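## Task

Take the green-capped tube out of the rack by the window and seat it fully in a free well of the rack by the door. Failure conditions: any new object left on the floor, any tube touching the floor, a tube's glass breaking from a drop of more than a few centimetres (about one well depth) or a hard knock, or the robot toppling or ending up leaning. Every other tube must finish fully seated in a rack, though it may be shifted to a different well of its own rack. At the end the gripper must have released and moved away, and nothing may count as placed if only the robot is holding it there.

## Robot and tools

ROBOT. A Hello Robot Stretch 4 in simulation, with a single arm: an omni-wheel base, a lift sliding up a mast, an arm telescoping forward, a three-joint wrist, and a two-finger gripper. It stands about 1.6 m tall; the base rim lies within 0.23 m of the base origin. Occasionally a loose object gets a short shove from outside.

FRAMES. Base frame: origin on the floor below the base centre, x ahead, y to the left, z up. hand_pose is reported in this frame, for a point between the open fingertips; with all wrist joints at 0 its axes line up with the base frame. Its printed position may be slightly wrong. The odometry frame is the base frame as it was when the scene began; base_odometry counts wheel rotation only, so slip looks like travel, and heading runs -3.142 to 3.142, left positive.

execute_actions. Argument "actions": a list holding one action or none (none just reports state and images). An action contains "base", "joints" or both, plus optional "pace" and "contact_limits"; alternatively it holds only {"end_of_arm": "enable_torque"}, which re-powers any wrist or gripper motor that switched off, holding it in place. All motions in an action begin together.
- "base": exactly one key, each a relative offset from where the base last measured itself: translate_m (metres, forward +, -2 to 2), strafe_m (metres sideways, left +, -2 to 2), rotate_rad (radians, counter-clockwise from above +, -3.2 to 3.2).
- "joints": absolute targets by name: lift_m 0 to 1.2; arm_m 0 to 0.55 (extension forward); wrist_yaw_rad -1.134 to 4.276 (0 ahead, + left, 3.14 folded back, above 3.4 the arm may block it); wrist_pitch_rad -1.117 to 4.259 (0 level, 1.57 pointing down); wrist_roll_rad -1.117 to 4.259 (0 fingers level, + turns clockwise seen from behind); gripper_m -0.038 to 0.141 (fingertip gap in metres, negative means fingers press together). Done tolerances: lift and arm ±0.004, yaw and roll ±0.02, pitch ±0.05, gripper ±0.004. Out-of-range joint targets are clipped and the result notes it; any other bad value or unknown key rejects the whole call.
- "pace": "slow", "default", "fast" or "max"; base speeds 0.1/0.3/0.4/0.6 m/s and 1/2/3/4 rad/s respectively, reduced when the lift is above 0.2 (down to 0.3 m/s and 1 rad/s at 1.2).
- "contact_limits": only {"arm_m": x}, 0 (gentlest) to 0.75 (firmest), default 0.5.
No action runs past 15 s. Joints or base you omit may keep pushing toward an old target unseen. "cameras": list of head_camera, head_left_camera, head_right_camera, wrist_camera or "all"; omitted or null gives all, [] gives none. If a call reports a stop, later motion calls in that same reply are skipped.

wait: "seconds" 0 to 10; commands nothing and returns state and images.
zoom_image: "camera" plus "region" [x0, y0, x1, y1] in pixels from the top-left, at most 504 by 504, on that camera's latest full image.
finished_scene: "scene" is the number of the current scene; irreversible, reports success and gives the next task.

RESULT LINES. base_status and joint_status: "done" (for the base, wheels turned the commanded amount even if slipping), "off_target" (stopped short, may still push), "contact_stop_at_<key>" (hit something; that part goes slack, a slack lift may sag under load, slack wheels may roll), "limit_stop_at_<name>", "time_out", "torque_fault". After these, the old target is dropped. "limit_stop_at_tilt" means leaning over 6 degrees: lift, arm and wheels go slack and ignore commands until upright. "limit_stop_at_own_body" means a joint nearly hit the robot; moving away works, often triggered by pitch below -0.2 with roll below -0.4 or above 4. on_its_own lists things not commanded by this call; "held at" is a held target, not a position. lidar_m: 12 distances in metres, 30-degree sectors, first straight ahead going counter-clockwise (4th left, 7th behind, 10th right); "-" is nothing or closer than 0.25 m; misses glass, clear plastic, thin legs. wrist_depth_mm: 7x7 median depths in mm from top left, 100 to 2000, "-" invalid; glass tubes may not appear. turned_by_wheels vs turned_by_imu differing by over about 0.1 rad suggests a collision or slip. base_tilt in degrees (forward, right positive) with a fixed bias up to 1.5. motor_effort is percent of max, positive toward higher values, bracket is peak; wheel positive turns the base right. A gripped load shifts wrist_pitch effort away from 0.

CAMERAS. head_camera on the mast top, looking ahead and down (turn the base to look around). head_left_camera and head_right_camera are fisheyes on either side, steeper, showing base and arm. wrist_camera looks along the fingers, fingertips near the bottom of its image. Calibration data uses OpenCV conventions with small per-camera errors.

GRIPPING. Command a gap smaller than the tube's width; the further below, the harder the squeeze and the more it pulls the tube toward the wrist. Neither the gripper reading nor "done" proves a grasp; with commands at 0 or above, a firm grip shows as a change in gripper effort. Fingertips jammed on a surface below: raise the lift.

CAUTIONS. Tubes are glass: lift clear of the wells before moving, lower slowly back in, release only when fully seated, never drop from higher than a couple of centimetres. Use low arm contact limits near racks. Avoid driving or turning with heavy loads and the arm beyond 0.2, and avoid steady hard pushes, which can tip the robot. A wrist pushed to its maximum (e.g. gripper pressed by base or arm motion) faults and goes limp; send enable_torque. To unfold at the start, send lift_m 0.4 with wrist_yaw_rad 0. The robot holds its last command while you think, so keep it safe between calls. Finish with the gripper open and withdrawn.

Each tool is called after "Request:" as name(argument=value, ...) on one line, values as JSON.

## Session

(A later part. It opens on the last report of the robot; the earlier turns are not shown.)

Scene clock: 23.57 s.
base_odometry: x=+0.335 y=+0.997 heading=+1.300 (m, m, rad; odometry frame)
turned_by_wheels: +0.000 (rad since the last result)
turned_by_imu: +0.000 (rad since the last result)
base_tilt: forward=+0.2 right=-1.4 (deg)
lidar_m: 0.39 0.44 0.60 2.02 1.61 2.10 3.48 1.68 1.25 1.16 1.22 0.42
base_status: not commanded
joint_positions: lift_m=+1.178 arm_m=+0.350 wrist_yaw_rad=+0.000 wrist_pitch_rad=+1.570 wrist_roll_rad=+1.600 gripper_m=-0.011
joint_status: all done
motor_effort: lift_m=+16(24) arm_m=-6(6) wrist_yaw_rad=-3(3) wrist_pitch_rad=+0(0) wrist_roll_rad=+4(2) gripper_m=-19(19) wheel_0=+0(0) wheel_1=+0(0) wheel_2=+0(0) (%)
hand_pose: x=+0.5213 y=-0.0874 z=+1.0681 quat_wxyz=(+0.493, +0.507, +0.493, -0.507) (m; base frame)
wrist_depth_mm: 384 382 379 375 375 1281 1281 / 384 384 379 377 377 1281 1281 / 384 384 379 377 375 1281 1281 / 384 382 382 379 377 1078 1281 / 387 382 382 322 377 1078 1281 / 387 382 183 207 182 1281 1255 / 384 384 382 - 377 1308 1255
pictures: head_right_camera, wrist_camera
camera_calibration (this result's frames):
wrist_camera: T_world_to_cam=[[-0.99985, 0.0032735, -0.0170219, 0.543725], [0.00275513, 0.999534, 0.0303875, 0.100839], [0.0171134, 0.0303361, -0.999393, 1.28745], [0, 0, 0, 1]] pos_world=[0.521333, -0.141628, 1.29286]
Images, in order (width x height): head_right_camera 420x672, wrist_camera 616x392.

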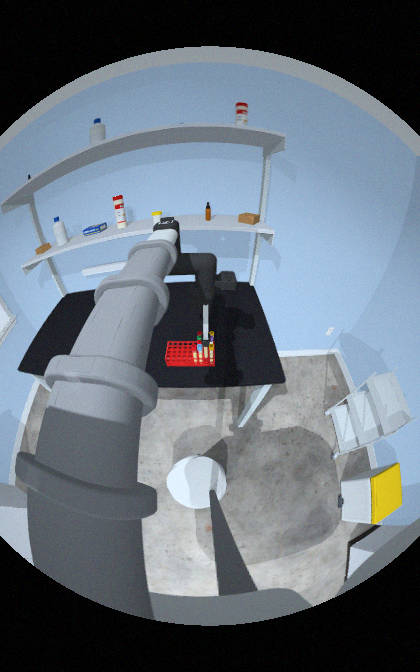

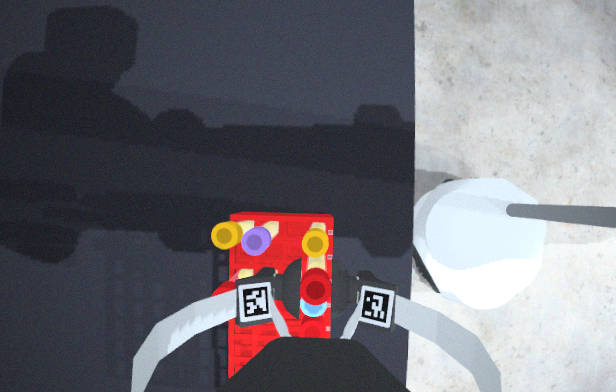

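Request:
execute_actions(actions=[{"joints":{"lift_m":1.147,"gripper_m":0},"pace":"slow"}], cameras=["wrist_camera"])

Request:
execute_actions(actions=[{"joints":{"gripper_m":0.022},"pace":"slow"}], cameras=[])

Request:
execute_actions(actions=[{"joints":{"lift_m":1.175}}], cameras=["wrist_camera"])

Request:
execute_actions(actions=[{"joints":{"arm_m":0.395,"wrist_roll_rad":0.03},"base":{"strafe_m":0.021}}], cameras=["head_right_camera","wrist_camera"])

Request:
zoom_image(camera="head_right_camera", region=[150,290,250,390])

Scene clock: 24.87 s.
base_odometry: x=+0.335 y=+0.997 heading=+1.300 (m, m, rad; odometry frame)
turned_by_wheels: +0.000 (rad since the last result)
turned_by_imu: +0.000 (rad since the last result)
base_tilt: forward=+0.3 right=-1.3 (deg)
lidar_m: 0.38 0.42 0.60 2.04 1.58 2.11 3.43 1.69 1.26 1.17 1.21 0.40
base_status: not commanded
joint_positions: lift_m=+1.147 arm_m=+0.350 wrist_yaw_rad=+0.000 wrist_pitch_rad=+1.570 wrist_roll_rad=+1.600 gripper_m=+0.000
joint_status: all done
motor_effort: lift_m=+16(16) arm_m=-6(6) wrist_yaw_rad=-2(2) wrist_pitch_rad=+1(2) wrist_roll_rad=+4(3) gripper_m=-15(17) wheel_0=+0(0) wheel_1=+0(0) wheel_2=+0(0) (%)
hand_pose: x=+0.5213 y=-0.0874 z=+1.0371 quat_wxyz=(+0.493, +0.507, +0.493, -0.507) (m; base frame)
wrist_depth_mm: 353 349 349 347 345 1281 1229 / 353 351 347 349 345 1281 1255 / 353 353 349 347 347 1255 1255 / 355 351 349 345 343 1060 1255 / 353 349 296 289 347 1042 1281 / 353 351 182 210 184 1078 1229 / 353 351 349 - 347 1281 1255
pictures: wrist_camera
camera_calibration (this result's frames):
wrist_camera: T_world_to_cam=[[-0.99985, 0.00327325, -0.0170218, 0.543197], [0.00275489, 0.999534, 0.0303875, 0.101781], [0.0171133, 0.0303361, -0.999393, 1.25648], [0, 0, 0, 1]] pos_world=[0.521332, -0.141628, 1.26187]
Images, in order (width x height): wrist_camera 616x392.

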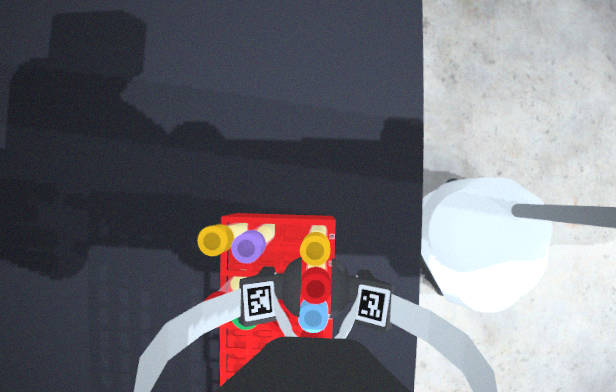

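Scene clock: 26.10 s.
base_odometry: x=+0.335 y=+0.997 heading=+1.300 (m, m, rad; odometry frame)
turned_by_wheels: +0.000 (rad since the last result)
turned_by_imu: +0.000 (rad since the last result)
base_tilt: forward=+0.2 right=-1.5 (deg)
lidar_m: 0.38 0.40 0.60 2.03 1.60 2.14 3.46 1.68 1.26 1.16 1.24 0.40
base_status: not commanded
joint_positions: lift_m=+1.147 arm_m=+0.350 wrist_yaw_rad=+0.000 wrist_pitch_rad=+1.570 wrist_roll_rad=+1.600 gripper_m=+0.022
joint_status: all done
motor_effort: lift_m=+16(16) arm_m=-6(6) wrist_yaw_rad=-2(2) wrist_pitch_rad=-1(0) wrist_roll_rad=+2(2) gripper_m=-4(10) wheel_0=+0(0) wheel_1=+0(0) wheel_2=+0(0) (%)
hand_pose: x=+0.5213 y=-0.0874 z=+1.0371 quat_wxyz=(+0.493, +0.507, +0.493, -0.507) (m; base frame)
wrist_depth_mm: 353 353 349 347 345 1281 1255 / 351 349 349 345 347 1255 1281 / 353 349 349 347 345 1255 1255 / 353 351 349 349 345 1042 1255 / 353 351 294 290 345 1042 1255 / 353 351 188 229 190 1229 1255 / 355 353 351 - 347 1229 1255
pictures: none
No camera images: the call's "cameras" was empty. Leave "cameras" out to get every camera's image.

Scene clock: 27.00 s.
base_odometry: x=+0.335 y=+0.997 heading=+1.300 (m, m, rad; odometry frame)
turned_by_wheels: +0.000 (rad since the last result)
turned_by_imu: +0.000 (rad since the last result)
base_tilt: forward=+0.3 right=-1.3 (deg)
lidar_m: 0.39 0.42 0.58 2.01 1.60 2.12 3.44 1.70 1.26 1.16 1.23 0.40
base_status: not commanded
joint_positions: lift_m=+1.175 arm_m=+0.350 wrist_yaw_rad=+0.000 wrist_pitch_rad=+1.570 wrist_roll_rad=+1.600 gripper_m=+0.022
joint_status: all done
motor_effort: lift_m=+25(26) arm_m=-6(6) wrist_yaw_rad=-3(2) wrist_pitch_rad=-1(1) wrist_roll_rad=+4(2) gripper_m=-5(5) wheel_0=+0(0) wheel_1=+0(0) wheel_2=+0(0) (%)
hand_pose: x=+0.5213 y=-0.0874 z=+1.0644 quat_wxyz=(+0.493, +0.507, +0.493, -0.507) (m; base frame)
wrist_depth_mm: 379 379 377 375 373 1255 1308 / 382 379 377 377 373 1281 1281 / 379 377 377 379 373 1281 1255 / 379 377 377 375 373 1078 1281 / 382 379 377 317 373 1078 1281 / 382 382 187 255 190 1281 1281 / 384 379 377 - 377 1308 1281
pictures: wrist_camera
camera_calibration (this result's frames):
wrist_camera: T_world_to_cam=[[-0.99985, 0.00327327, -0.0170216, 0.543659], [0.00275492, 0.999534, 0.0303875, 0.100952], [0.0171132, 0.0303361, -0.999393, 1.28375], [0, 0, 0, 1]] pos_world=[0.521331, -0.141628, 1.28915]
Images, in order (width x height): wrist_camera 616x392.

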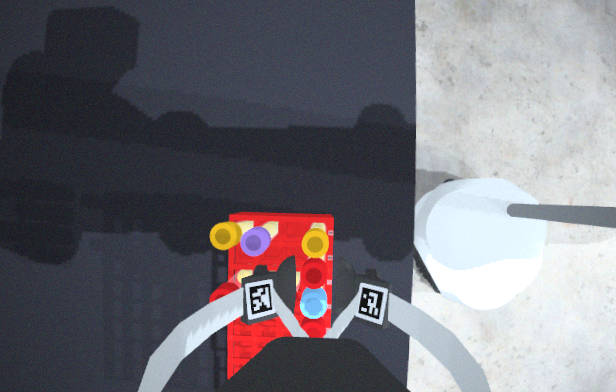

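Scene clock: 28.50 s.
base_odometry: x=+0.314 y=+1.003 heading=+1.300 (m, m, rad; odometry frame)
turned_by_wheels: +0.000 (rad since the last result)
turned_by_imu: +0.000 (rad since the last result)
base_tilt: forward=+0.4 right=-1.3 (deg)
lidar_m: 0.37 0.42 0.60 2.01 1.58 2.08 3.45 1.73 1.30 1.15 0.51 0.40
base_status: done
joint_positions: lift_m=+1.175 arm_m=+0.394 wrist_yaw_rad=+0.000 wrist_pitch_rad=+1.570 wrist_roll_rad=+0.030 gripper_m=+0.022
joint_status: all done
motor_effort: lift_m=+25(25) arm_m=+6(6) wrist_yaw_rad=-2(1) wrist_pitch_rad=-1(1) wrist_roll_rad=+0(5) gripper_m=-6(5) wheel_0=+1(4) wheel_1=-1(10) wheel_2=+0(0) (%)
hand_pose: x=+0.5650 y=-0.0874 z=+1.0644 quat_wxyz=(+0.707, +0.011, +0.707, -0.011) (m; base frame)
wrist_depth_mm: 379 379 377 375 373 373 368 / 382 379 377 375 373 370 368 / 382 377 377 373 373 370 368 / 384 379 379 373 373 370 368 / 382 379 320 319 373 370 368 / 384 382 187 256 190 370 368 / 382 379 377 - 375 370 368
pictures: head_right_camera, wrist_camera
camera_calibration (this result's frames):
wrist_camera: T_world_to_cam=[[-0.00491843, -0.999857, -0.0162026, -0.0633068], [-0.999553, 0.00443777, 0.0295695, 0.581057], [-0.0294934, 0.0163408, -0.999431, 1.30815], [0, 0, 0, 1]] pos_world=[0.619068, -0.0872524, 1.2892]
Images, in order (width x height): head_right_camera 420x672, wrist_camera 616x392.

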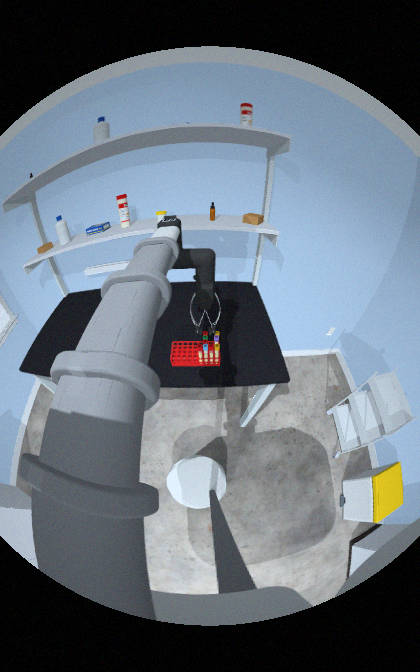

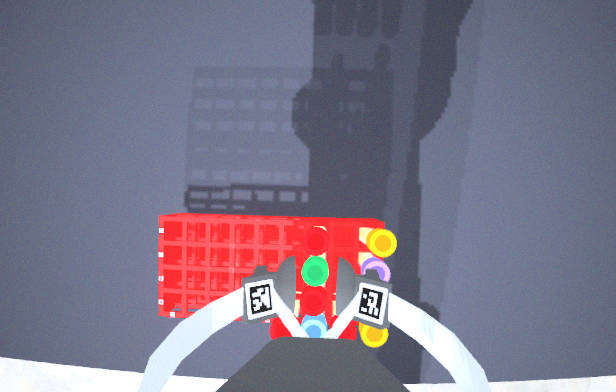

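Region (150, 290, 250, 390) of head_right_camera's 420x672 image, scaled by 5.040, with more detail than that image has.

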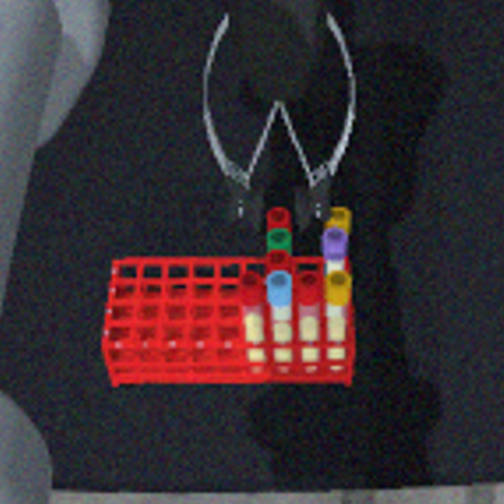

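Request:
execute_actions(actions=[{"joints":{"gripper_m":0.018,"arm_m":0.397,"lift_m":1.15},"pace":"slow"}], cameras=["wrist_camera"])

Request:
execute_actions(actions=[{"joints":{"lift_m":1.144},"pace":"slow"}], cameras=["head_right_camera","wrist_camera"])

Request:
zoom_image(camera="head_right_camera", region=[150,290,250,390])

Scene clock: 29.67 s.
base_odometry: x=+0.314 y=+1.003 heading=+1.300 (m, m, rad; odometry frame)
turned_by_wheels: +0.000 (rad since the last result)
turned_by_imu: +0.000 (rad since the last result)
base_tilt: forward=+0.1 right=-1.3 (deg)
lidar_m: 0.39 0.42 0.61 2.03 1.59 2.08 3.45 1.74 1.27 1.20 0.56 0.42
base_status: not commanded
joint_positions: lift_m=+1.150 arm_m=+0.396 wrist_yaw_rad=+0.000 wrist_pitch_rad=+1.570 wrist_roll_rad=+0.030 gripper_m=+0.018
joint_status: all done
motor_effort: lift_m=+16(24) arm_m=+6(7) wrist_yaw_rad=-2(2) wrist_pitch_rad=-2(1) wrist_roll_rad=+0(1) gripper_m=-3(2) wheel_0=+1(1) wheel_1=-2(2) wheel_2=+0(0) (%)
hand_pose: x=+0.5670 y=-0.0874 z=+1.0401 quat_wxyz=(+0.707, +0.011, +0.707, -0.011) (m; base frame)
wrist_depth_mm: 355 351 351 349 349 345 345 / 357 355 353 351 347 345 345 / 355 355 351 349 351 347 343 / 353 355 353 351 349 345 345 / 357 353 322 293 320 347 345 / 357 355 186 208 191 345 343 / 357 353 351 - 349 347 345
pictures: wrist_camera
camera_calibration (this result's frames):
wrist_camera: T_world_to_cam=[[-0.00491317, -0.999857, -0.0162026, -0.0636933], [-0.999553, 0.0044325, 0.0295696, 0.583743], [-0.0294936, 0.0163406, -0.999431, 1.28395], [0, 0, 0, 1]] pos_world=[0.621038, -0.0872522, 1.26493]
Images, in order (width x height): wrist_camera 616x392.

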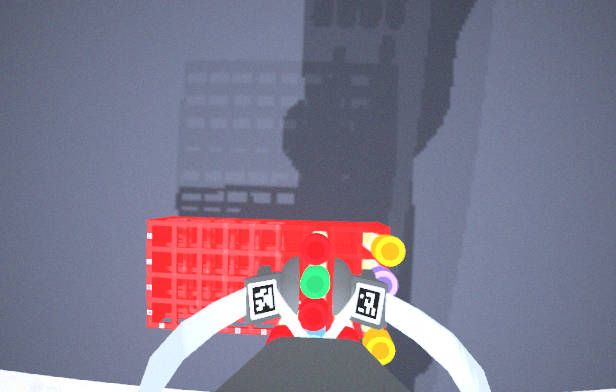

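Scene clock: 30.30 s.
base_odometry: x=+0.314 y=+1.003 heading=+1.300 (m, m, rad; odometry frame)
turned_by_wheels: +0.000 (rad since the last result)
turned_by_imu: +0.000 (rad since the last result)
base_tilt: forward=+0.3 right=-1.5 (deg)
lidar_m: 0.38 0.40 0.59 2.00 1.58 2.08 3.47 1.72 1.27 1.21 0.57 0.42
base_status: not commanded
joint_positions: lift_m=+1.145 arm_m=+0.396 wrist_yaw_rad=-0.001 wrist_pitch_rad=+1.573 wrist_roll_rad=+0.030 gripper_m=+0.018
joint_status: all done
motor_effort: lift_m=+8(16) arm_m=+7(6) wrist_yaw_rad=+0(0) wrist_pitch_rad=-10(8) wrist_roll_rad=+2(0) gripper_m=-5(5) wheel_0=+1(1) wheel_1=-2(1) wheel_2=+0(0) (%)
hand_pose: x=+0.5662 y=-0.0874 z=+1.0348 quat_wxyz=(+0.706, +0.011, +0.708, -0.011) (m; base frame)
wrist_depth_mm: 355 353 351 351 347 345 343 / 353 351 349 349 347 345 343 / 353 351 351 349 347 345 343 / 355 351 351 351 349 347 343 / 353 353 320 290 297 345 347 / 355 351 186 208 189 347 343 / 353 353 349 - 345 345 345
pictures: head_right_camera, wrist_camera
camera_calibration (this result's frames):
wrist_camera: T_world_to_cam=[[-0.00567045, -0.999853, -0.0161899, -0.0633672], [-0.999471, 0.00514824, 0.0321166, 0.580486], [-0.0320285, 0.0163635, -0.999353, 1.27995], [0, 0, 0, 1]] pos_world=[0.620815, -0.0872909, 1.25946]
Images, in order (width x height): head_right_camera 420x672, wrist_camera 616x392.

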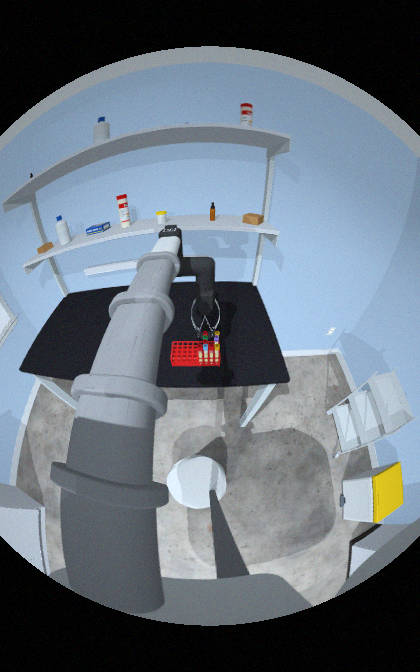

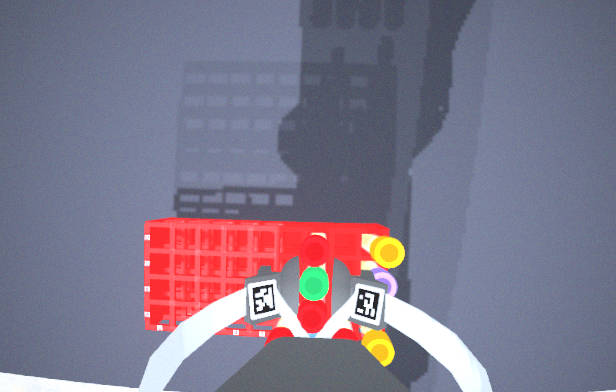

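Region (150, 290, 250, 390) of head_right_camera's 420x672 image, scaled by 5.040, with more detail than that image has.

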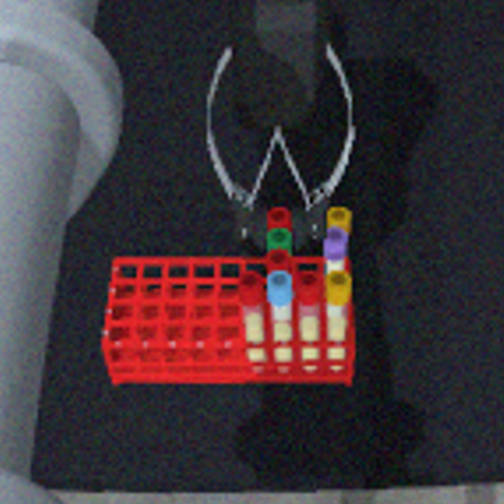

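Touching purple; back up slightly and grip.

Request:
execute_actions(actions=[{"joints":{"lift_m":1.1485,"gripper_m":0.0},"pace":"slow"}], cameras=[])

Request:
execute_actions(actions=[{"joints":{"lift_m":1.198,"gripper_m":-0.012},"pace":"slow"}], cameras=["wrist_camera"])

Request:
execute_actions(actions=[{"base":{"strafe_m":0.012},"pace":"slow"}], cameras=["head_right_camera","wrist_camera"])

Request:
zoom_image(camera="head_right_camera", region=[150,290,250,390])

Scene clock: 31.60 s.
base_odometry: x=+0.314 y=+1.003 heading=+1.300 (m, m, rad; odometry frame)
turned_by_wheels: +0.000 (rad since the last result)
turned_by_imu: +0.000 (rad since the last result)
base_tilt: forward=+0.3 right=-1.2 (deg)
lidar_m: 0.39 0.41 0.60 1.99 1.59 2.09 3.46 1.75 1.30 1.19 0.56 0.41
base_status: not commanded
joint_positions: lift_m=+1.148 arm_m=+0.396 wrist_yaw_rad=+0.000 wrist_pitch_rad=+1.570 wrist_roll_rad=+0.030 gripper_m=+0.000
joint_status: all done
motor_effort: lift_m=+23(23) arm_m=+6(6) wrist_yaw_rad=-1(0) wrist_pitch_rad=-3(9) wrist_roll_rad=-1(1) gripper_m=-14(11) wheel_0=+1(1) wheel_1=-1(1) wheel_2=+0(0) (%)
hand_pose: x=+0.5669 y=-0.0874 z=+1.0380 quat_wxyz=(+0.707, +0.011, +0.707, -0.011) (m; base frame)
wrist_depth_mm: 355 349 349 349 347 345 342 / 355 353 349 347 345 343 343 / 355 353 349 349 345 345 342 / 353 351 349 349 345 343 342 / 355 353 320 291 294 345 343 / 357 351 181 212 183 345 343 / 355 355 351 - 345 343 342
pictures: none
No camera images: the call's "cameras" was empty. Leave "cameras" out to get every camera's image.

Scene clock: 32.87 s.
base_odometry: x=+0.314 y=+1.003 heading=+1.300 (m, m, rad; odometry frame)
turned_by_wheels: +0.000 (rad since the last result)
turned_by_imu: +0.000 (rad since the last result)
base_tilt: forward=+0.3 right=-1.1 (deg)
lidar_m: 0.39 0.40 0.57 2.00 1.55 2.10 3.46 1.75 1.28 1.18 0.57 0.42
base_status: not commanded
joint_positions: lift_m=+1.198 arm_m=+0.396 wrist_yaw_rad=+0.000 wrist_pitch_rad=+1.570 wrist_roll_rad=+0.030 gripper_m=-0.011
joint_status: all done
motor_effort: lift_m=+25(26) arm_m=+6(6) wrist_yaw_rad=-1(1) wrist_pitch_rad=-1(3) wrist_roll_rad=+1(0) gripper_m=-16(21) wheel_0=+1(1) wheel_1=-1(1) wheel_2=+0(0) (%)
hand_pose: x=+0.5669 y=-0.0874 z=+1.0874 quat_wxyz=(+0.707, +0.011, +0.707, -0.011) (m; base frame)
wrist_depth_mm: 404 402 399 397 397 394 394 / 404 404 399 397 397 394 394 / 404 404 399 399 394 392 392 / 404 404 399 397 394 392 392 / 404 404 368 342 394 394 394 / 404 404 181 224 181 392 392 / 410 404 399 - 397 392 392
pictures: wrist_camera
camera_calibration (this result's frames):
wrist_camera: T_world_to_cam=[[-0.00521247, -0.999855, -0.0162007, -0.0627605], [-0.99954, 0.00472556, 0.0299488, 0.581828], [-0.0298679, 0.0163493, -0.99942, 1.33138], [0, 0, 0, 1]] pos_world=[0.620999, -0.0872681, 1.31217]
Images, in order (width x height): wrist_camera 616x392.

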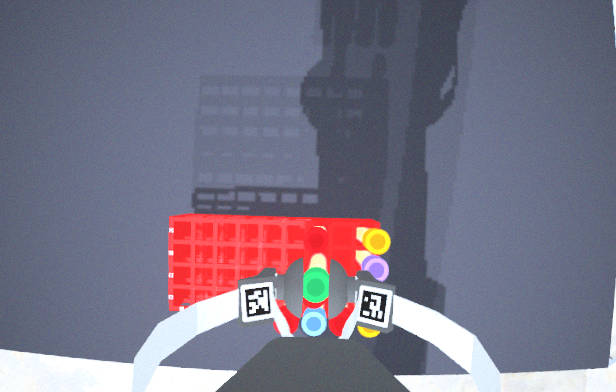

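Scene clock: 33.80 s.
base_odometry: x=+0.303 y=+1.006 heading=+1.300 (m, m, rad; odometry frame)
turned_by_wheels: +0.000 (rad since the last result)
turned_by_imu: +0.000 (rad since the last result)
base_tilt: forward=+0.2 right=-1.3 (deg)
lidar_m: 0.38 0.42 0.57 1.97 1.58 2.06 3.44 1.78 1.30 1.19 0.58 0.41
base_status: done
joint_positions: lift_m=+1.198 arm_m=+0.396 wrist_yaw_rad=+0.000 wrist_pitch_rad=+1.570 wrist_roll_rad=+0.030 gripper_m=-0.011
joint_status: not commanded
motor_effort: lift_m=+25(25) arm_m=+6(6) wrist_yaw_rad=-1(1) wrist_pitch_rad=-1(3) wrist_roll_rad=+0(0) gripper_m=-16(16) wheel_0=+0(4) wheel_1=+0(6) wheel_2=+0(1) (%)
hand_pose: x=+0.5669 y=-0.0874 z=+1.0874 quat_wxyz=(+0.707, +0.011, +0.707, -0.011) (m; base frame)
wrist_depth_mm: 404 402 399 397 399 394 392 / 404 404 399 394 397 394 392 / 404 404 402 397 397 394 392 / 404 402 399 399 397 394 389 / 407 402 370 342 384 392 392 / 407 402 182 224 182 394 392 / 410 402 402 - 397 392 394
pictures: head_right_camera, wrist_camera
camera_calibration (this result's frames):
wrist_camera: T_world_to_cam=[[-0.00521257, -0.999855, -0.0162007, -0.0627604], [-0.99954, 0.00472567, 0.0299486, 0.581828], [-0.0298678, 0.0163494, -0.99942, 1.33138], [0, 0, 0, 1]] pos_world=[0.620999, -0.0872681, 1.31217]
Images, in order (width x height): head_right_camera 420x672, wrist_camera 616x392.

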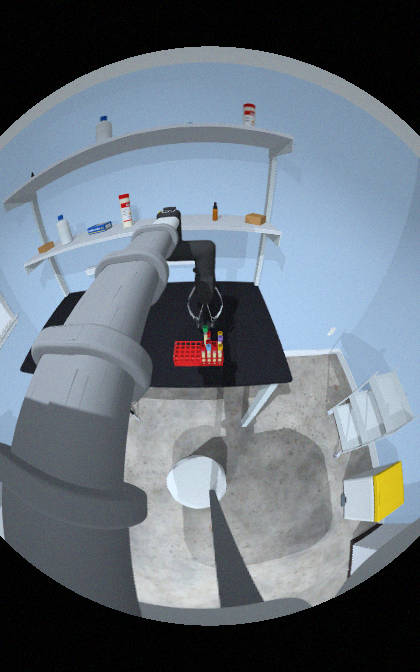

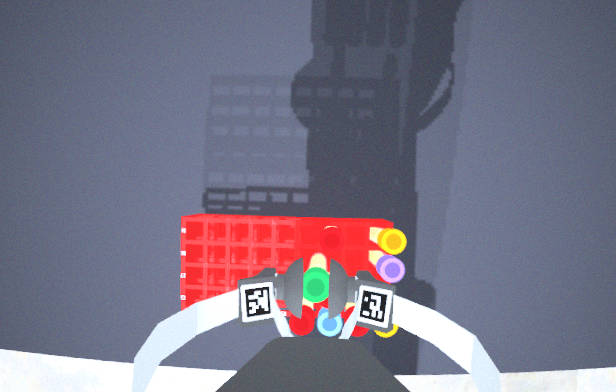

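Region (150, 290, 250, 390) of head_right_camera's 420x672 image, scaled by 5.040, with more detail than that image has.

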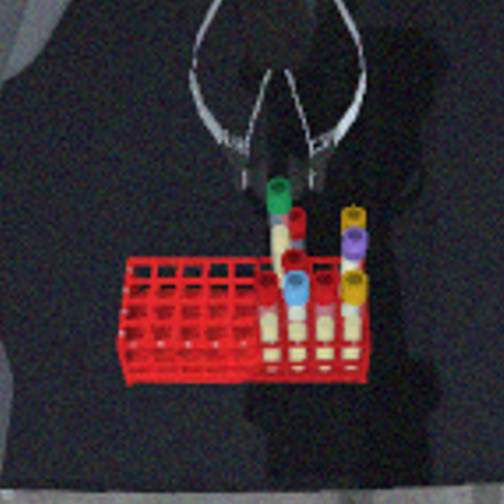

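Request:
execute_actions(actions=[{"base":{"strafe_m":0.0525},"joints":{"arm_m":0.398},"pace":"slow"}], cameras=["head_right_camera","wrist_camera"])

Request:
zoom_image(camera="head_right_camera", region=[150,290,250,390])

Request:
zoom_image(camera="wrist_camera", region=[220,200,420,360])

Scene clock: 35.63 s.
base_odometry: x=+0.252 y=+1.020 heading=+1.300 (m, m, rad; odometry frame)
turned_by_wheels: +0.000 (rad since the last result)
turned_by_imu: +0.000 (rad since the last result)
base_tilt: forward=+0.4 right=-1.5 (deg)
lidar_m: 0.38 0.41 0.60 1.96 1.54 1.99 3.65 1.81 1.33 1.24 0.57 0.41
base_status: done
joint_positions: lift_m=+1.198 arm_m=+0.397 wrist_yaw_rad=+0.000 wrist_pitch_rad=+1.570 wrist_roll_rad=+0.030 gripper_m=-0.011
joint_status: all done
motor_effort: lift_m=+25(25) arm_m=+6(8) wrist_yaw_rad=-1(1) wrist_pitch_rad=-3(1) wrist_roll_rad=-2(1) gripper_m=-19(19) wheel_0=-1(6) wheel_1=+1(7) wheel_2=+0(0) (%)
hand_pose: x=+0.5679 y=-0.0874 z=+1.0874 quat_wxyz=(+0.707, +0.011, +0.707, -0.011) (m; base frame)
wrist_depth_mm: 407 402 399 402 397 392 389 / 404 404 399 397 394 394 392 / 404 404 399 402 397 394 389 / 410 404 402 397 394 392 392 / 404 404 399 342 343 392 392 / 404 399 182 224 181 394 389 / 404 402 402 - 394 392 392
pictures: head_right_camera, wrist_camera
camera_calibration (this result's frames):
wrist_camera: T_world_to_cam=[[-0.00519635, -0.999855, -0.0162007, -0.0627643], [-0.999541, 0.0047096, 0.0299394, 0.582847], [-0.0298587, 0.0163489, -0.99942, 1.33141], [0, 0, 0, 1]] pos_world=[0.622007, -0.0872672, 1.31217]
Images, in order (width x height): head_right_camera 420x672, wrist_camera 616x392.

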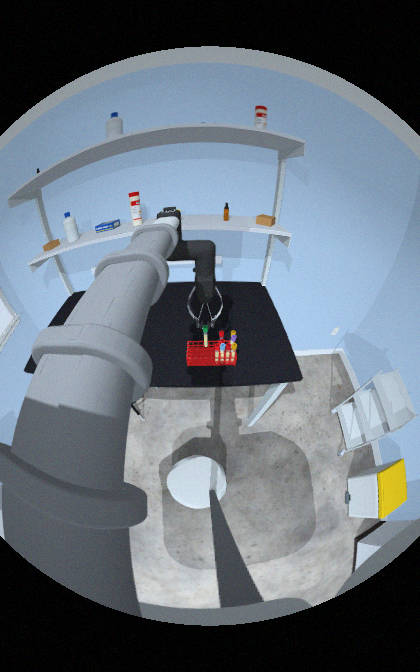

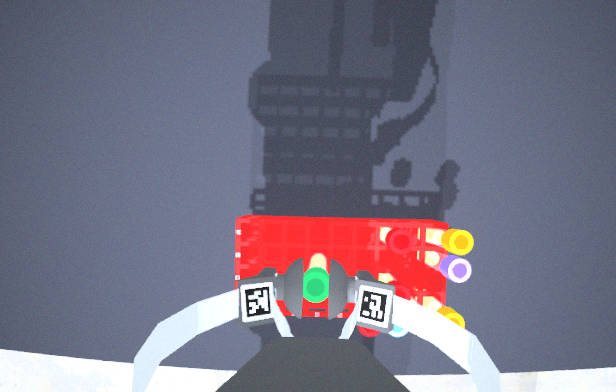

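Region (150, 290, 250, 390) of head_right_camera's 420x672 image, scaled by 5.040, with more detail than that image has.

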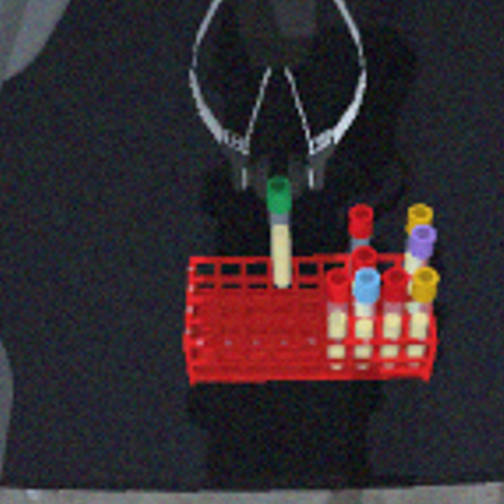

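Region (220, 200, 420, 360) of wrist_camera's 616x392 image, scaled by 2.520; it fills the top 403 rows of this view, and the rest is white.

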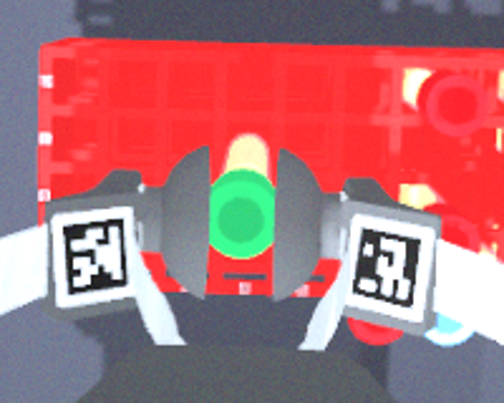

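Request:
execute_actions(actions=[{"base":{"translate_m":-0.6},"joints":{"arm_m":0.2}}], cameras=[])

Request:
execute_actions(actions=[{"base":{"rotate_rad":-3.14},"pace":"slow"}], cameras=[])

Request:
execute_actions(actions=[{"base":{"translate_m":1.4}}])

Scene clock: 39.27 s.
base_odometry: x=+0.092 y=+0.442 heading=+1.300 (m, m, rad; odometry frame)
turned_by_wheels: +0.000 (rad since the last result)
turned_by_imu: +0.001 (rad since the last result)
base_tilt: forward=+0.3 right=-1.5 (deg)
lidar_m: 0.39 1.05 2.07 1.35 1.45 2.00 2.21 1.81 1.34 1.26 1.39 1.04
base_status: done
joint_positions: lift_m=+1.198 arm_m=+0.201 wrist_yaw_rad=+0.000 wrist_pitch_rad=+1.570 wrist_roll_rad=+0.030 gripper_m=-0.011
joint_status: all done
motor_effort: lift_m=+24(25) arm_m=-6(9) wrist_yaw_rad=-2(1) wrist_pitch_rad=-1(1) wrist_roll_rad=-1(1) gripper_m=-16(18) wheel_0=+0(6) wheel_1=+0(5) wheel_2=-1(8) (%)
hand_pose: x=+0.3722 y=-0.0874 z=+1.0874 quat_wxyz=(+0.707, +0.011, +0.707, -0.011) (m; base frame)
wrist_depth_mm: 1336 1336 1336 1336 1308 1308 1281 / 1366 1336 1308 1336 1308 1308 1281 / 1366 1308 1308 1336 1308 1281 1281 / 1366 1336 1336 1308 1336 1308 1308 / 1336 1366 1336 1336 1308 1308 1308 / 1336 1336 181 224 182 1308 1281 / 1336 1366 1336 - 1281 1336 1281
pictures: none
No camera images: the call's "cameras" was empty. Leave "cameras" out to get every camera's image.

Scene clock: 43.70 s.
base_odometry: x=+0.092 y=+0.442 heading=-1.840 (m, m, rad; odometry frame)
turned_by_wheels: -3.140 (rad since the last result)
turned_by_imu: -3.176 (rad since the last result)
base_tilt: forward=+0.3 right=-1.3 (deg)
lidar_m: 0.38 1.81 1.33 1.25 1.42 1.06 0.99 1.07 2.04 1.35 1.37 1.95
base_status: done
joint_positions: lift_m=+1.198 arm_m=+0.201 wrist_yaw_rad=+0.000 wrist_pitch_rad=+1.570 wrist_roll_rad=+0.030 gripper_m=-0.011
joint_status: not commanded
motor_effort: lift_m=+24(24) arm_m=-6(6) wrist_yaw_rad=-2(1) wrist_pitch_rad=-1(0) wrist_roll_rad=+0(0) gripper_m=-18(18) wheel_0=+1(4) wheel_1=+1(3) wheel_2=+1(6) (%)
hand_pose: x=+0.3721 y=-0.0874 z=+1.0874 quat_wxyz=(+0.707, +0.011, +0.707, -0.011) (m; base frame)
wrist_depth_mm: 1336 1366 1336 1366 1308 1308 1281 / 1336 1308 1336 1336 1336 1281 1308 / 1336 1336 1308 1308 1281 1308 1308 / 1336 1336 1336 1308 1281 1308 1308 / 1336 1336 1308 1336 1308 1308 1308 / 1336 1336 182 224 181 1308 1308 / 1366 1336 1336 - 1308 1281 1281
pictures: none
No camera images: the call's "cameras" was empty. Leave "cameras" out to get every camera's image.

Scene clock: 49.87 s.
base_odometry: x=-0.281 y=-0.908 heading=-1.840 (m, m, rad; odometry frame)
turned_by_wheels: +0.000 (rad since the last result)
turned_by_imu: -0.009 (rad since the last result)
base_tilt: forward=+0.3 right=-1.3 (deg)
lidar_m: 0.38 0.74 1.10 1.27 1.35 1.82 3.27 2.58 1.41 1.33 1.40 0.75
base_status: done
joint_positions: lift_m=+1.198 arm_m=+0.201 wrist_yaw_rad=+0.000 wrist_pitch_rad=+1.570 wrist_roll_rad=+0.030 gripper_m=-0.011
joint_status: not commanded
motor_effort: lift_m=+24(24) arm_m=-6(6) wrist_yaw_rad=-2(2) wrist_pitch_rad=-2(3) wrist_roll_rad=-1(0) gripper_m=-20(19) wheel_0=-1(7) wheel_1=-1(5) wheel_2=-1(8) (%)
hand_pose: x=+0.3721 y=-0.0874 z=+1.0874 quat_wxyz=(+0.707, +0.011, +0.707, -0.011) (m; base frame)
wrist_depth_mm: 1336 1336 1336 1336 1281 1308 1281 / 1336 1336 1336 1336 1308 1308 1281 / 1336 1336 1336 1308 1308 1308 1281 / 1336 1336 1336 1336 1308 1281 1308 / 1397 1366 1336 1336 1336 1336 1281 / 1308 1336 182 224 181 1308 1308 / 1366 1336 1336 - 1308 1281 1308
pictures: head_camera, head_left_camera, head_right_camera, wrist_camera
camera_calibration (this result's frames):
wrist_camera: T_world_to_cam=[[-0.00494625, -0.999857, -0.0162018, -0.0638722], [-0.999548, 0.00446305, 0.0297257, 0.387386], [-0.0296491, 0.0163415, -0.999427, 1.32557], [0, 0, 0, 1]] pos_world=[0.426198, -0.0872538, 1.31226]
Images, in order (width x height): head_camera 420x560, head_left_camera 420x672, head_right_camera 420x672, wrist_camera 616x392.

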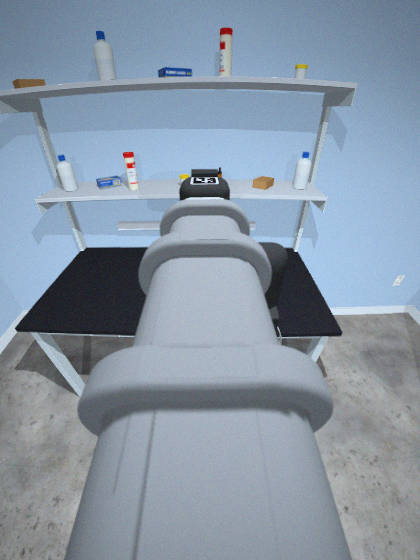

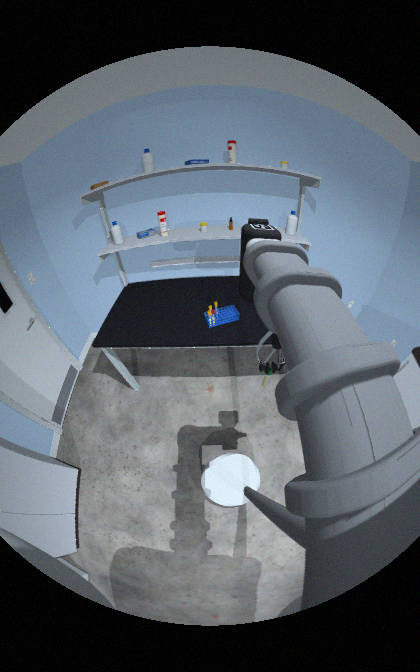

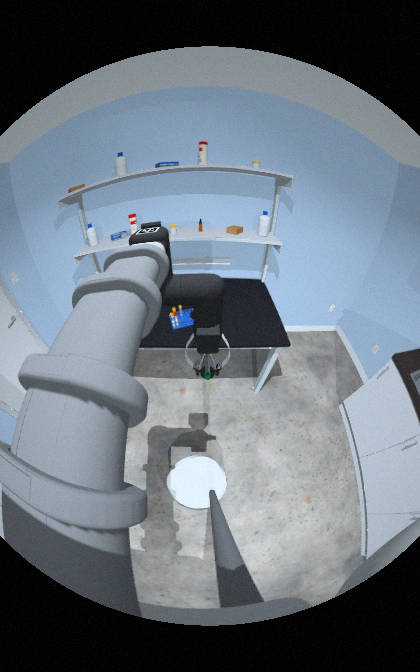

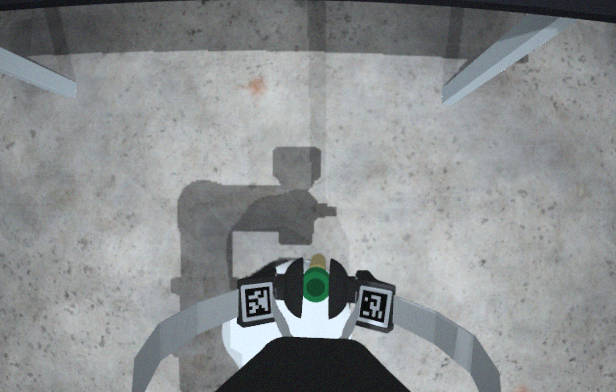

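Request:
execute_actions(actions=[{"base":{"translate_m":0.3},"joints":{"arm_m":0.3}}], cameras=["wrist_camera"])

Scene clock: 52.43 s.
base_odometry: x=-0.360 y=-1.197 heading=-1.840 (m, m, rad; odometry frame)
turned_by_wheels: +0.000 (rad since the last result)
turned_by_imu: -0.002 (rad since the last result)
base_tilt: forward=+0.4 right=-1.3 (deg)
lidar_m: 0.39 0.43 0.67 1.53 1.35 2.07 3.58 1.97 1.39 1.33 0.60 0.43
base_status: done
joint_positions: lift_m=+1.198 arm_m=+0.299 wrist_yaw_rad=+0.000 wrist_pitch_rad=+1.570 wrist_roll_rad=+0.030 gripper_m=-0.011
joint_status: all done
motor_effort: lift_m=+24(24) arm_m=+6(6) wrist_yaw_rad=-2(1) wrist_pitch_rad=-1(0) wrist_roll_rad=-1(0) gripper_m=-20(17) wheel_0=+1(5) wheel_1=+1(6) wheel_2=+0(8) (%)
hand_pose: x=+0.4701 y=-0.0874 z=+1.0874 quat_wxyz=(+0.707, +0.011, +0.707, -0.011) (m; base frame)
wrist_depth_mm: 564 559 554 549 549 539 539 / 564 554 530 549 549 544 539 / 559 554 525 554 544 549 544 / 564 554 554 549 554 544 544 / 1336 1336 1336 554 554 549 544 / 1366 1336 181 224 182 1308 1308 / 1336 1308 1308 - 1308 1308 1281
pictures: wrist_camera
camera_calibration (this result's frames):
wrist_camera: T_world_to_cam=[[-0.00478489, -0.999857, -0.0162022, -0.0634633], [-0.999552, 0.00430341, 0.0296223, 0.485363], [-0.0295483, 0.0163367, -0.99943, 1.32843], [0, 0, 0, 1]] pos_world=[0.524094, -0.0872452, 1.31227]
Images, in order (width x height): wrist_camera 616x392.

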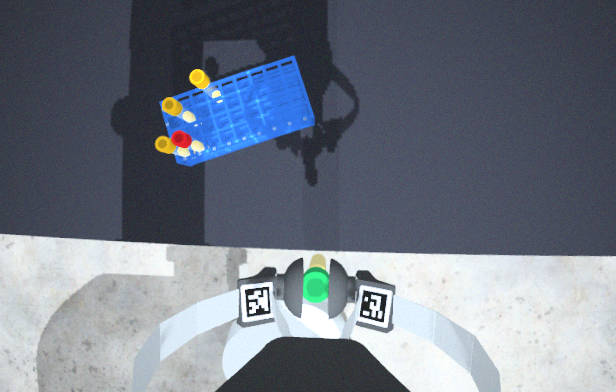

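Request:
execute_actions(actions=[{"base":{"strafe_m":0.035},"joints":{"arm_m":0.47,"lift_m":1.055},"pace":"slow"}], cameras=["head_right_camera","wrist_camera"])

Request:
zoom_image(camera="head_right_camera", region=[160,310,240,390])

Request:
zoom_image(camera="wrist_camera", region=[240,190,400,330])

Scene clock: 55.57 s.
base_odometry: x=-0.327 y=-1.206 heading=-1.840 (m, m, rad; odometry frame)
turned_by_wheels: +0.000 (rad since the last result)
turned_by_imu: -0.001 (rad since the last result)
base_tilt: forward=+0.3 right=-1.3 (deg)
lidar_m: 0.42 0.45 0.67 1.56 1.33 1.80 2.95 2.00 1.45 1.37 0.61 0.46
base_status: done
joint_positions: lift_m=+1.055 arm_m=+0.469 wrist_yaw_rad=+0.000 wrist_pitch_rad=+1.570 wrist_roll_rad=+0.030 gripper_m=-0.011
joint_status: all done
motor_effort: lift_m=+16(23) arm_m=+6(6) wrist_yaw_rad=-2(2) wrist_pitch_rad=-1(0) wrist_roll_rad=+1(0) gripper_m=-18(18) wheel_0=-2(3) wheel_1=+1(4) wheel_2=-1(0) (%)
hand_pose: x=+0.6400 y=-0.0874 z=+0.9451 quat_wxyz=(+0.707, +0.011, +0.707, -0.011) (m; base frame)
wrist_depth_mm: 415 415 410 407 404 402 399 / 418 410 410 407 404 399 399 / 415 413 410 410 404 404 402 / 413 413 410 397 404 407 402 / 413 413 379 351 404 402 402 / 413 413 182 224 181 402 402 / 415 413 410 - 402 402 402
pictures: head_right_camera, wrist_camera
camera_calibration (this result's frames):
wrist_camera: T_world_to_cam=[[-0.00478489, -0.999857, -0.0162022, -0.0649566], [-0.999552, 0.00430339, 0.0296242, 0.659442], [-0.0295502, 0.0163367, -0.99943, 1.19118], [0, 0, 0, 1]] pos_world=[0.694035, -0.0872452, 1.16992]
Images, in order (width x height): head_right_camera 420x672, wrist_camera 616x392.

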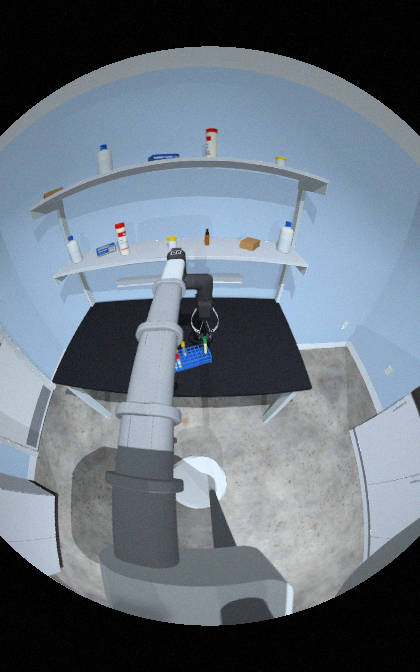

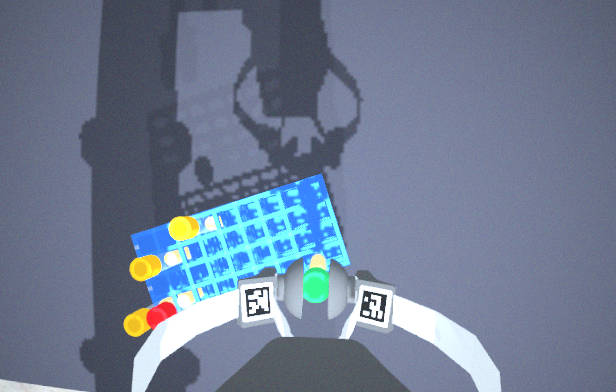

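Region (160, 310, 240, 390) of head_right_camera's 420x672 image, scaled by 6.300, with more detail than that image has.

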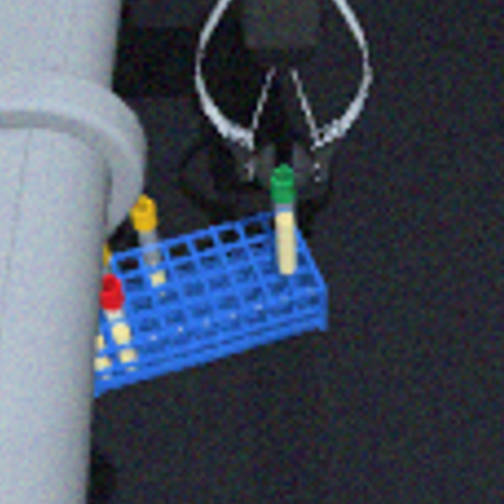

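Region (240, 190, 400, 330) of wrist_camera's 616x392 image, scaled by 3.150; it fills the top 441 rows of this view, and the rest is white.

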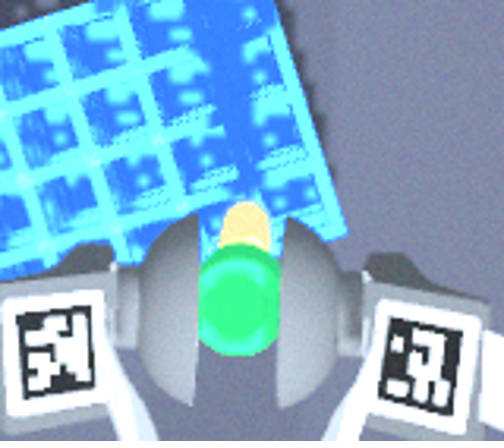

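Request:
execute_actions(actions=[{"base":{"strafe_m":0.012},"joints":{"arm_m":0.489,"lift_m":1.047},"pace":"slow"}], cameras=["head_right_camera","wrist_camera"])

Request:
zoom_image(camera="head_right_camera", region=[160,310,240,390])

Request:
zoom_image(camera="wrist_camera", region=[240,190,400,330])

Scene clock: 56.90 s.
base_odometry: x=-0.315 y=-1.210 heading=-1.840 (m, m, rad; odometry frame)
turned_by_wheels: +0.000 (rad since the last result)
turned_by_imu: +0.000 (rad since the last result)
base_tilt: forward=+0.4 right=-1.2 (deg)
lidar_m: 0.41 0.43 0.66 1.55 1.32 1.78 2.91 2.01 1.46 1.37 0.60 0.44
base_status: done
joint_positions: lift_m=+1.047 arm_m=+0.488 wrist_yaw_rad=+0.000 wrist_pitch_rad=+1.570 wrist_roll_rad=+0.030 gripper_m=-0.011
joint_status: all done
motor_effort: lift_m=+16(16) arm_m=+6(7) wrist_yaw_rad=-1(2) wrist_pitch_rad=-1(2) wrist_roll_rad=+1(1) gripper_m=-18(14) wheel_0=+0(4) wheel_1=+1(3) wheel_2=+0(0) (%)
hand_pose: x=+0.6590 y=-0.0874 z=+0.9371 quat_wxyz=(+0.707, +0.011, +0.707, -0.011) (m; base frame)
wrist_depth_mm: 407 404 402 399 397 394 392 / 404 404 404 399 399 394 394 / 407 404 402 399 397 399 392 / 404 404 404 399 399 397 394 / 407 404 370 343 397 394 392 / 410 407 181 224 182 397 392 / 407 404 404 - 397 392 392
pictures: head_right_camera, wrist_camera
camera_calibration (this result's frames):
wrist_camera: T_world_to_cam=[[-0.00478486, -0.999857, -0.0162022, -0.0649956], [-0.999552, 0.00430335, 0.0296243, 0.678668], [-0.0295504, 0.0163367, -0.99943, 1.18373], [0, 0, 0, 1]] pos_world=[0.713033, -0.0872452, 1.1619]
Images, in order (width x height): head_right_camera 420x672, wrist_camera 616x392.

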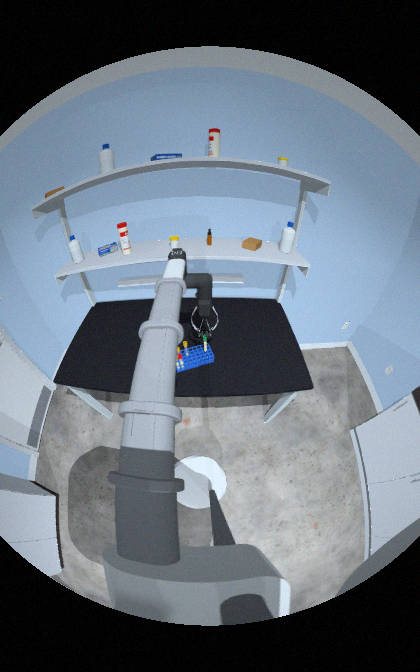

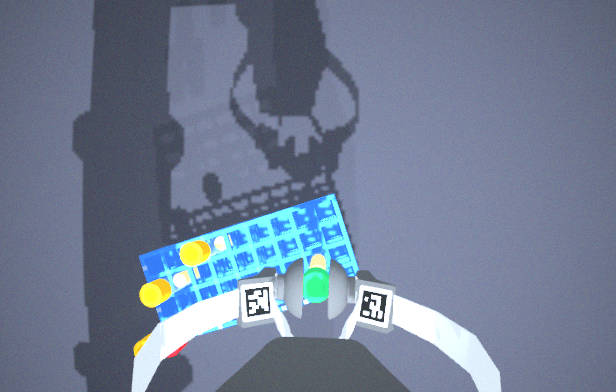

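Region (160, 310, 240, 390) of head_right_camera's 420x672 image, scaled by 6.300, with more detail than that image has.

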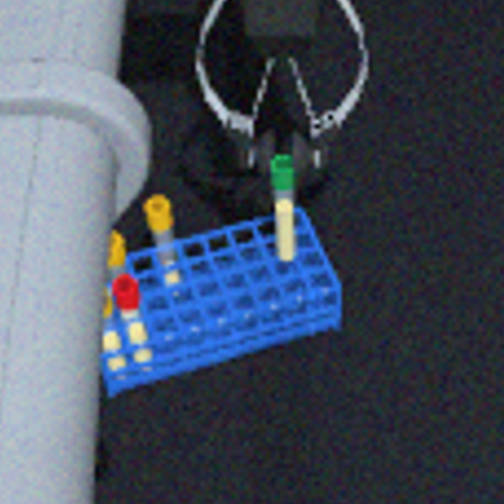

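Region (240, 190, 400, 330) of wrist_camera's 616x392 image, scaled by 3.150; it fills the top 441 rows of this view, and the rest is white.

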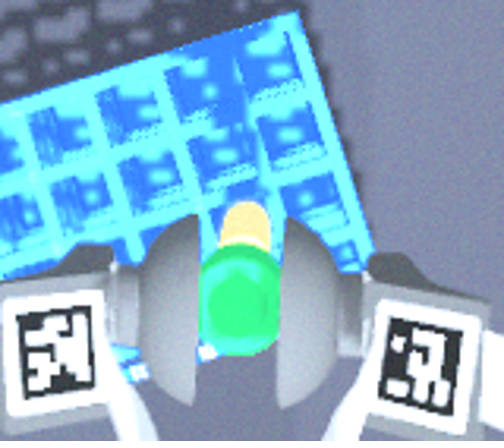

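Request:
execute_actions(actions=[{"joints":{"lift_m":1.029},"pace":"slow"}], cameras=["wrist_camera"])

Scene clock: 58.03 s.
base_odometry: x=-0.315 y=-1.210 heading=-1.840 (m, m, rad; odometry frame)
turned_by_wheels: +0.000 (rad since the last result)
turned_by_imu: +0.000 (rad since the last result)
base_tilt: forward=+0.3 right=-1.3 (deg)
lidar_m: 0.42 0.45 0.65 1.57 1.29 1.82 2.95 2.02 1.45 1.37 0.61 0.43
base_status: not commanded
joint_positions: lift_m=+1.029 arm_m=+0.488 wrist_yaw_rad=+0.000 wrist_pitch_rad=+1.570 wrist_roll_rad=+0.030 gripper_m=-0.011
joint_status: all done
motor_effort: lift_m=+16(16) arm_m=+6(6) wrist_yaw_rad=-1(2) wrist_pitch_rad=-1(1) wrist_roll_rad=+1(1) gripper_m=-18(18) wheel_0=-1(0) wheel_1=+1(1) wheel_2=-1(1) (%)
hand_pose: x=+0.6590 y=-0.0874 z=+0.9191 quat_wxyz=(+0.707, +0.011, +0.707, -0.011) (m; base frame)
wrist_depth_mm: 389 387 384 382 377 377 375 / 389 384 382 382 379 375 375 / 389 387 384 379 382 375 373 / 389 387 384 382 382 379 377 / 387 384 353 325 382 377 375 / 389 387 181 223 182 377 377 / 392 387 384 - 377 375 373
pictures: wrist_camera
camera_calibration (this result's frames):
wrist_camera: T_world_to_cam=[[-0.00478478, -0.999857, -0.0162022, -0.0652872], [-0.999552, 0.00430327, 0.0296243, 0.679203], [-0.0295504, 0.0163367, -0.99943, 1.16575], [0, 0, 0, 1]] pos_world=[0.713034, -0.0872452, 1.1439]
Images, in order (width x height): wrist_camera 616x392.

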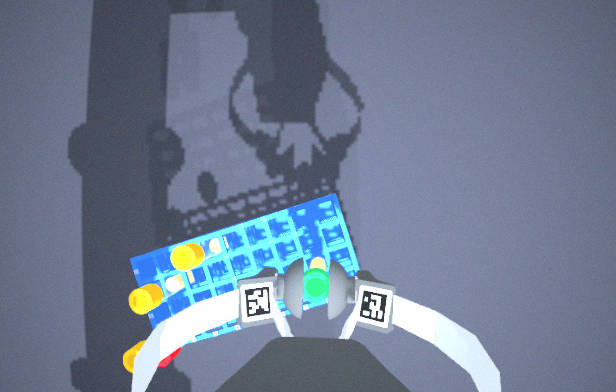

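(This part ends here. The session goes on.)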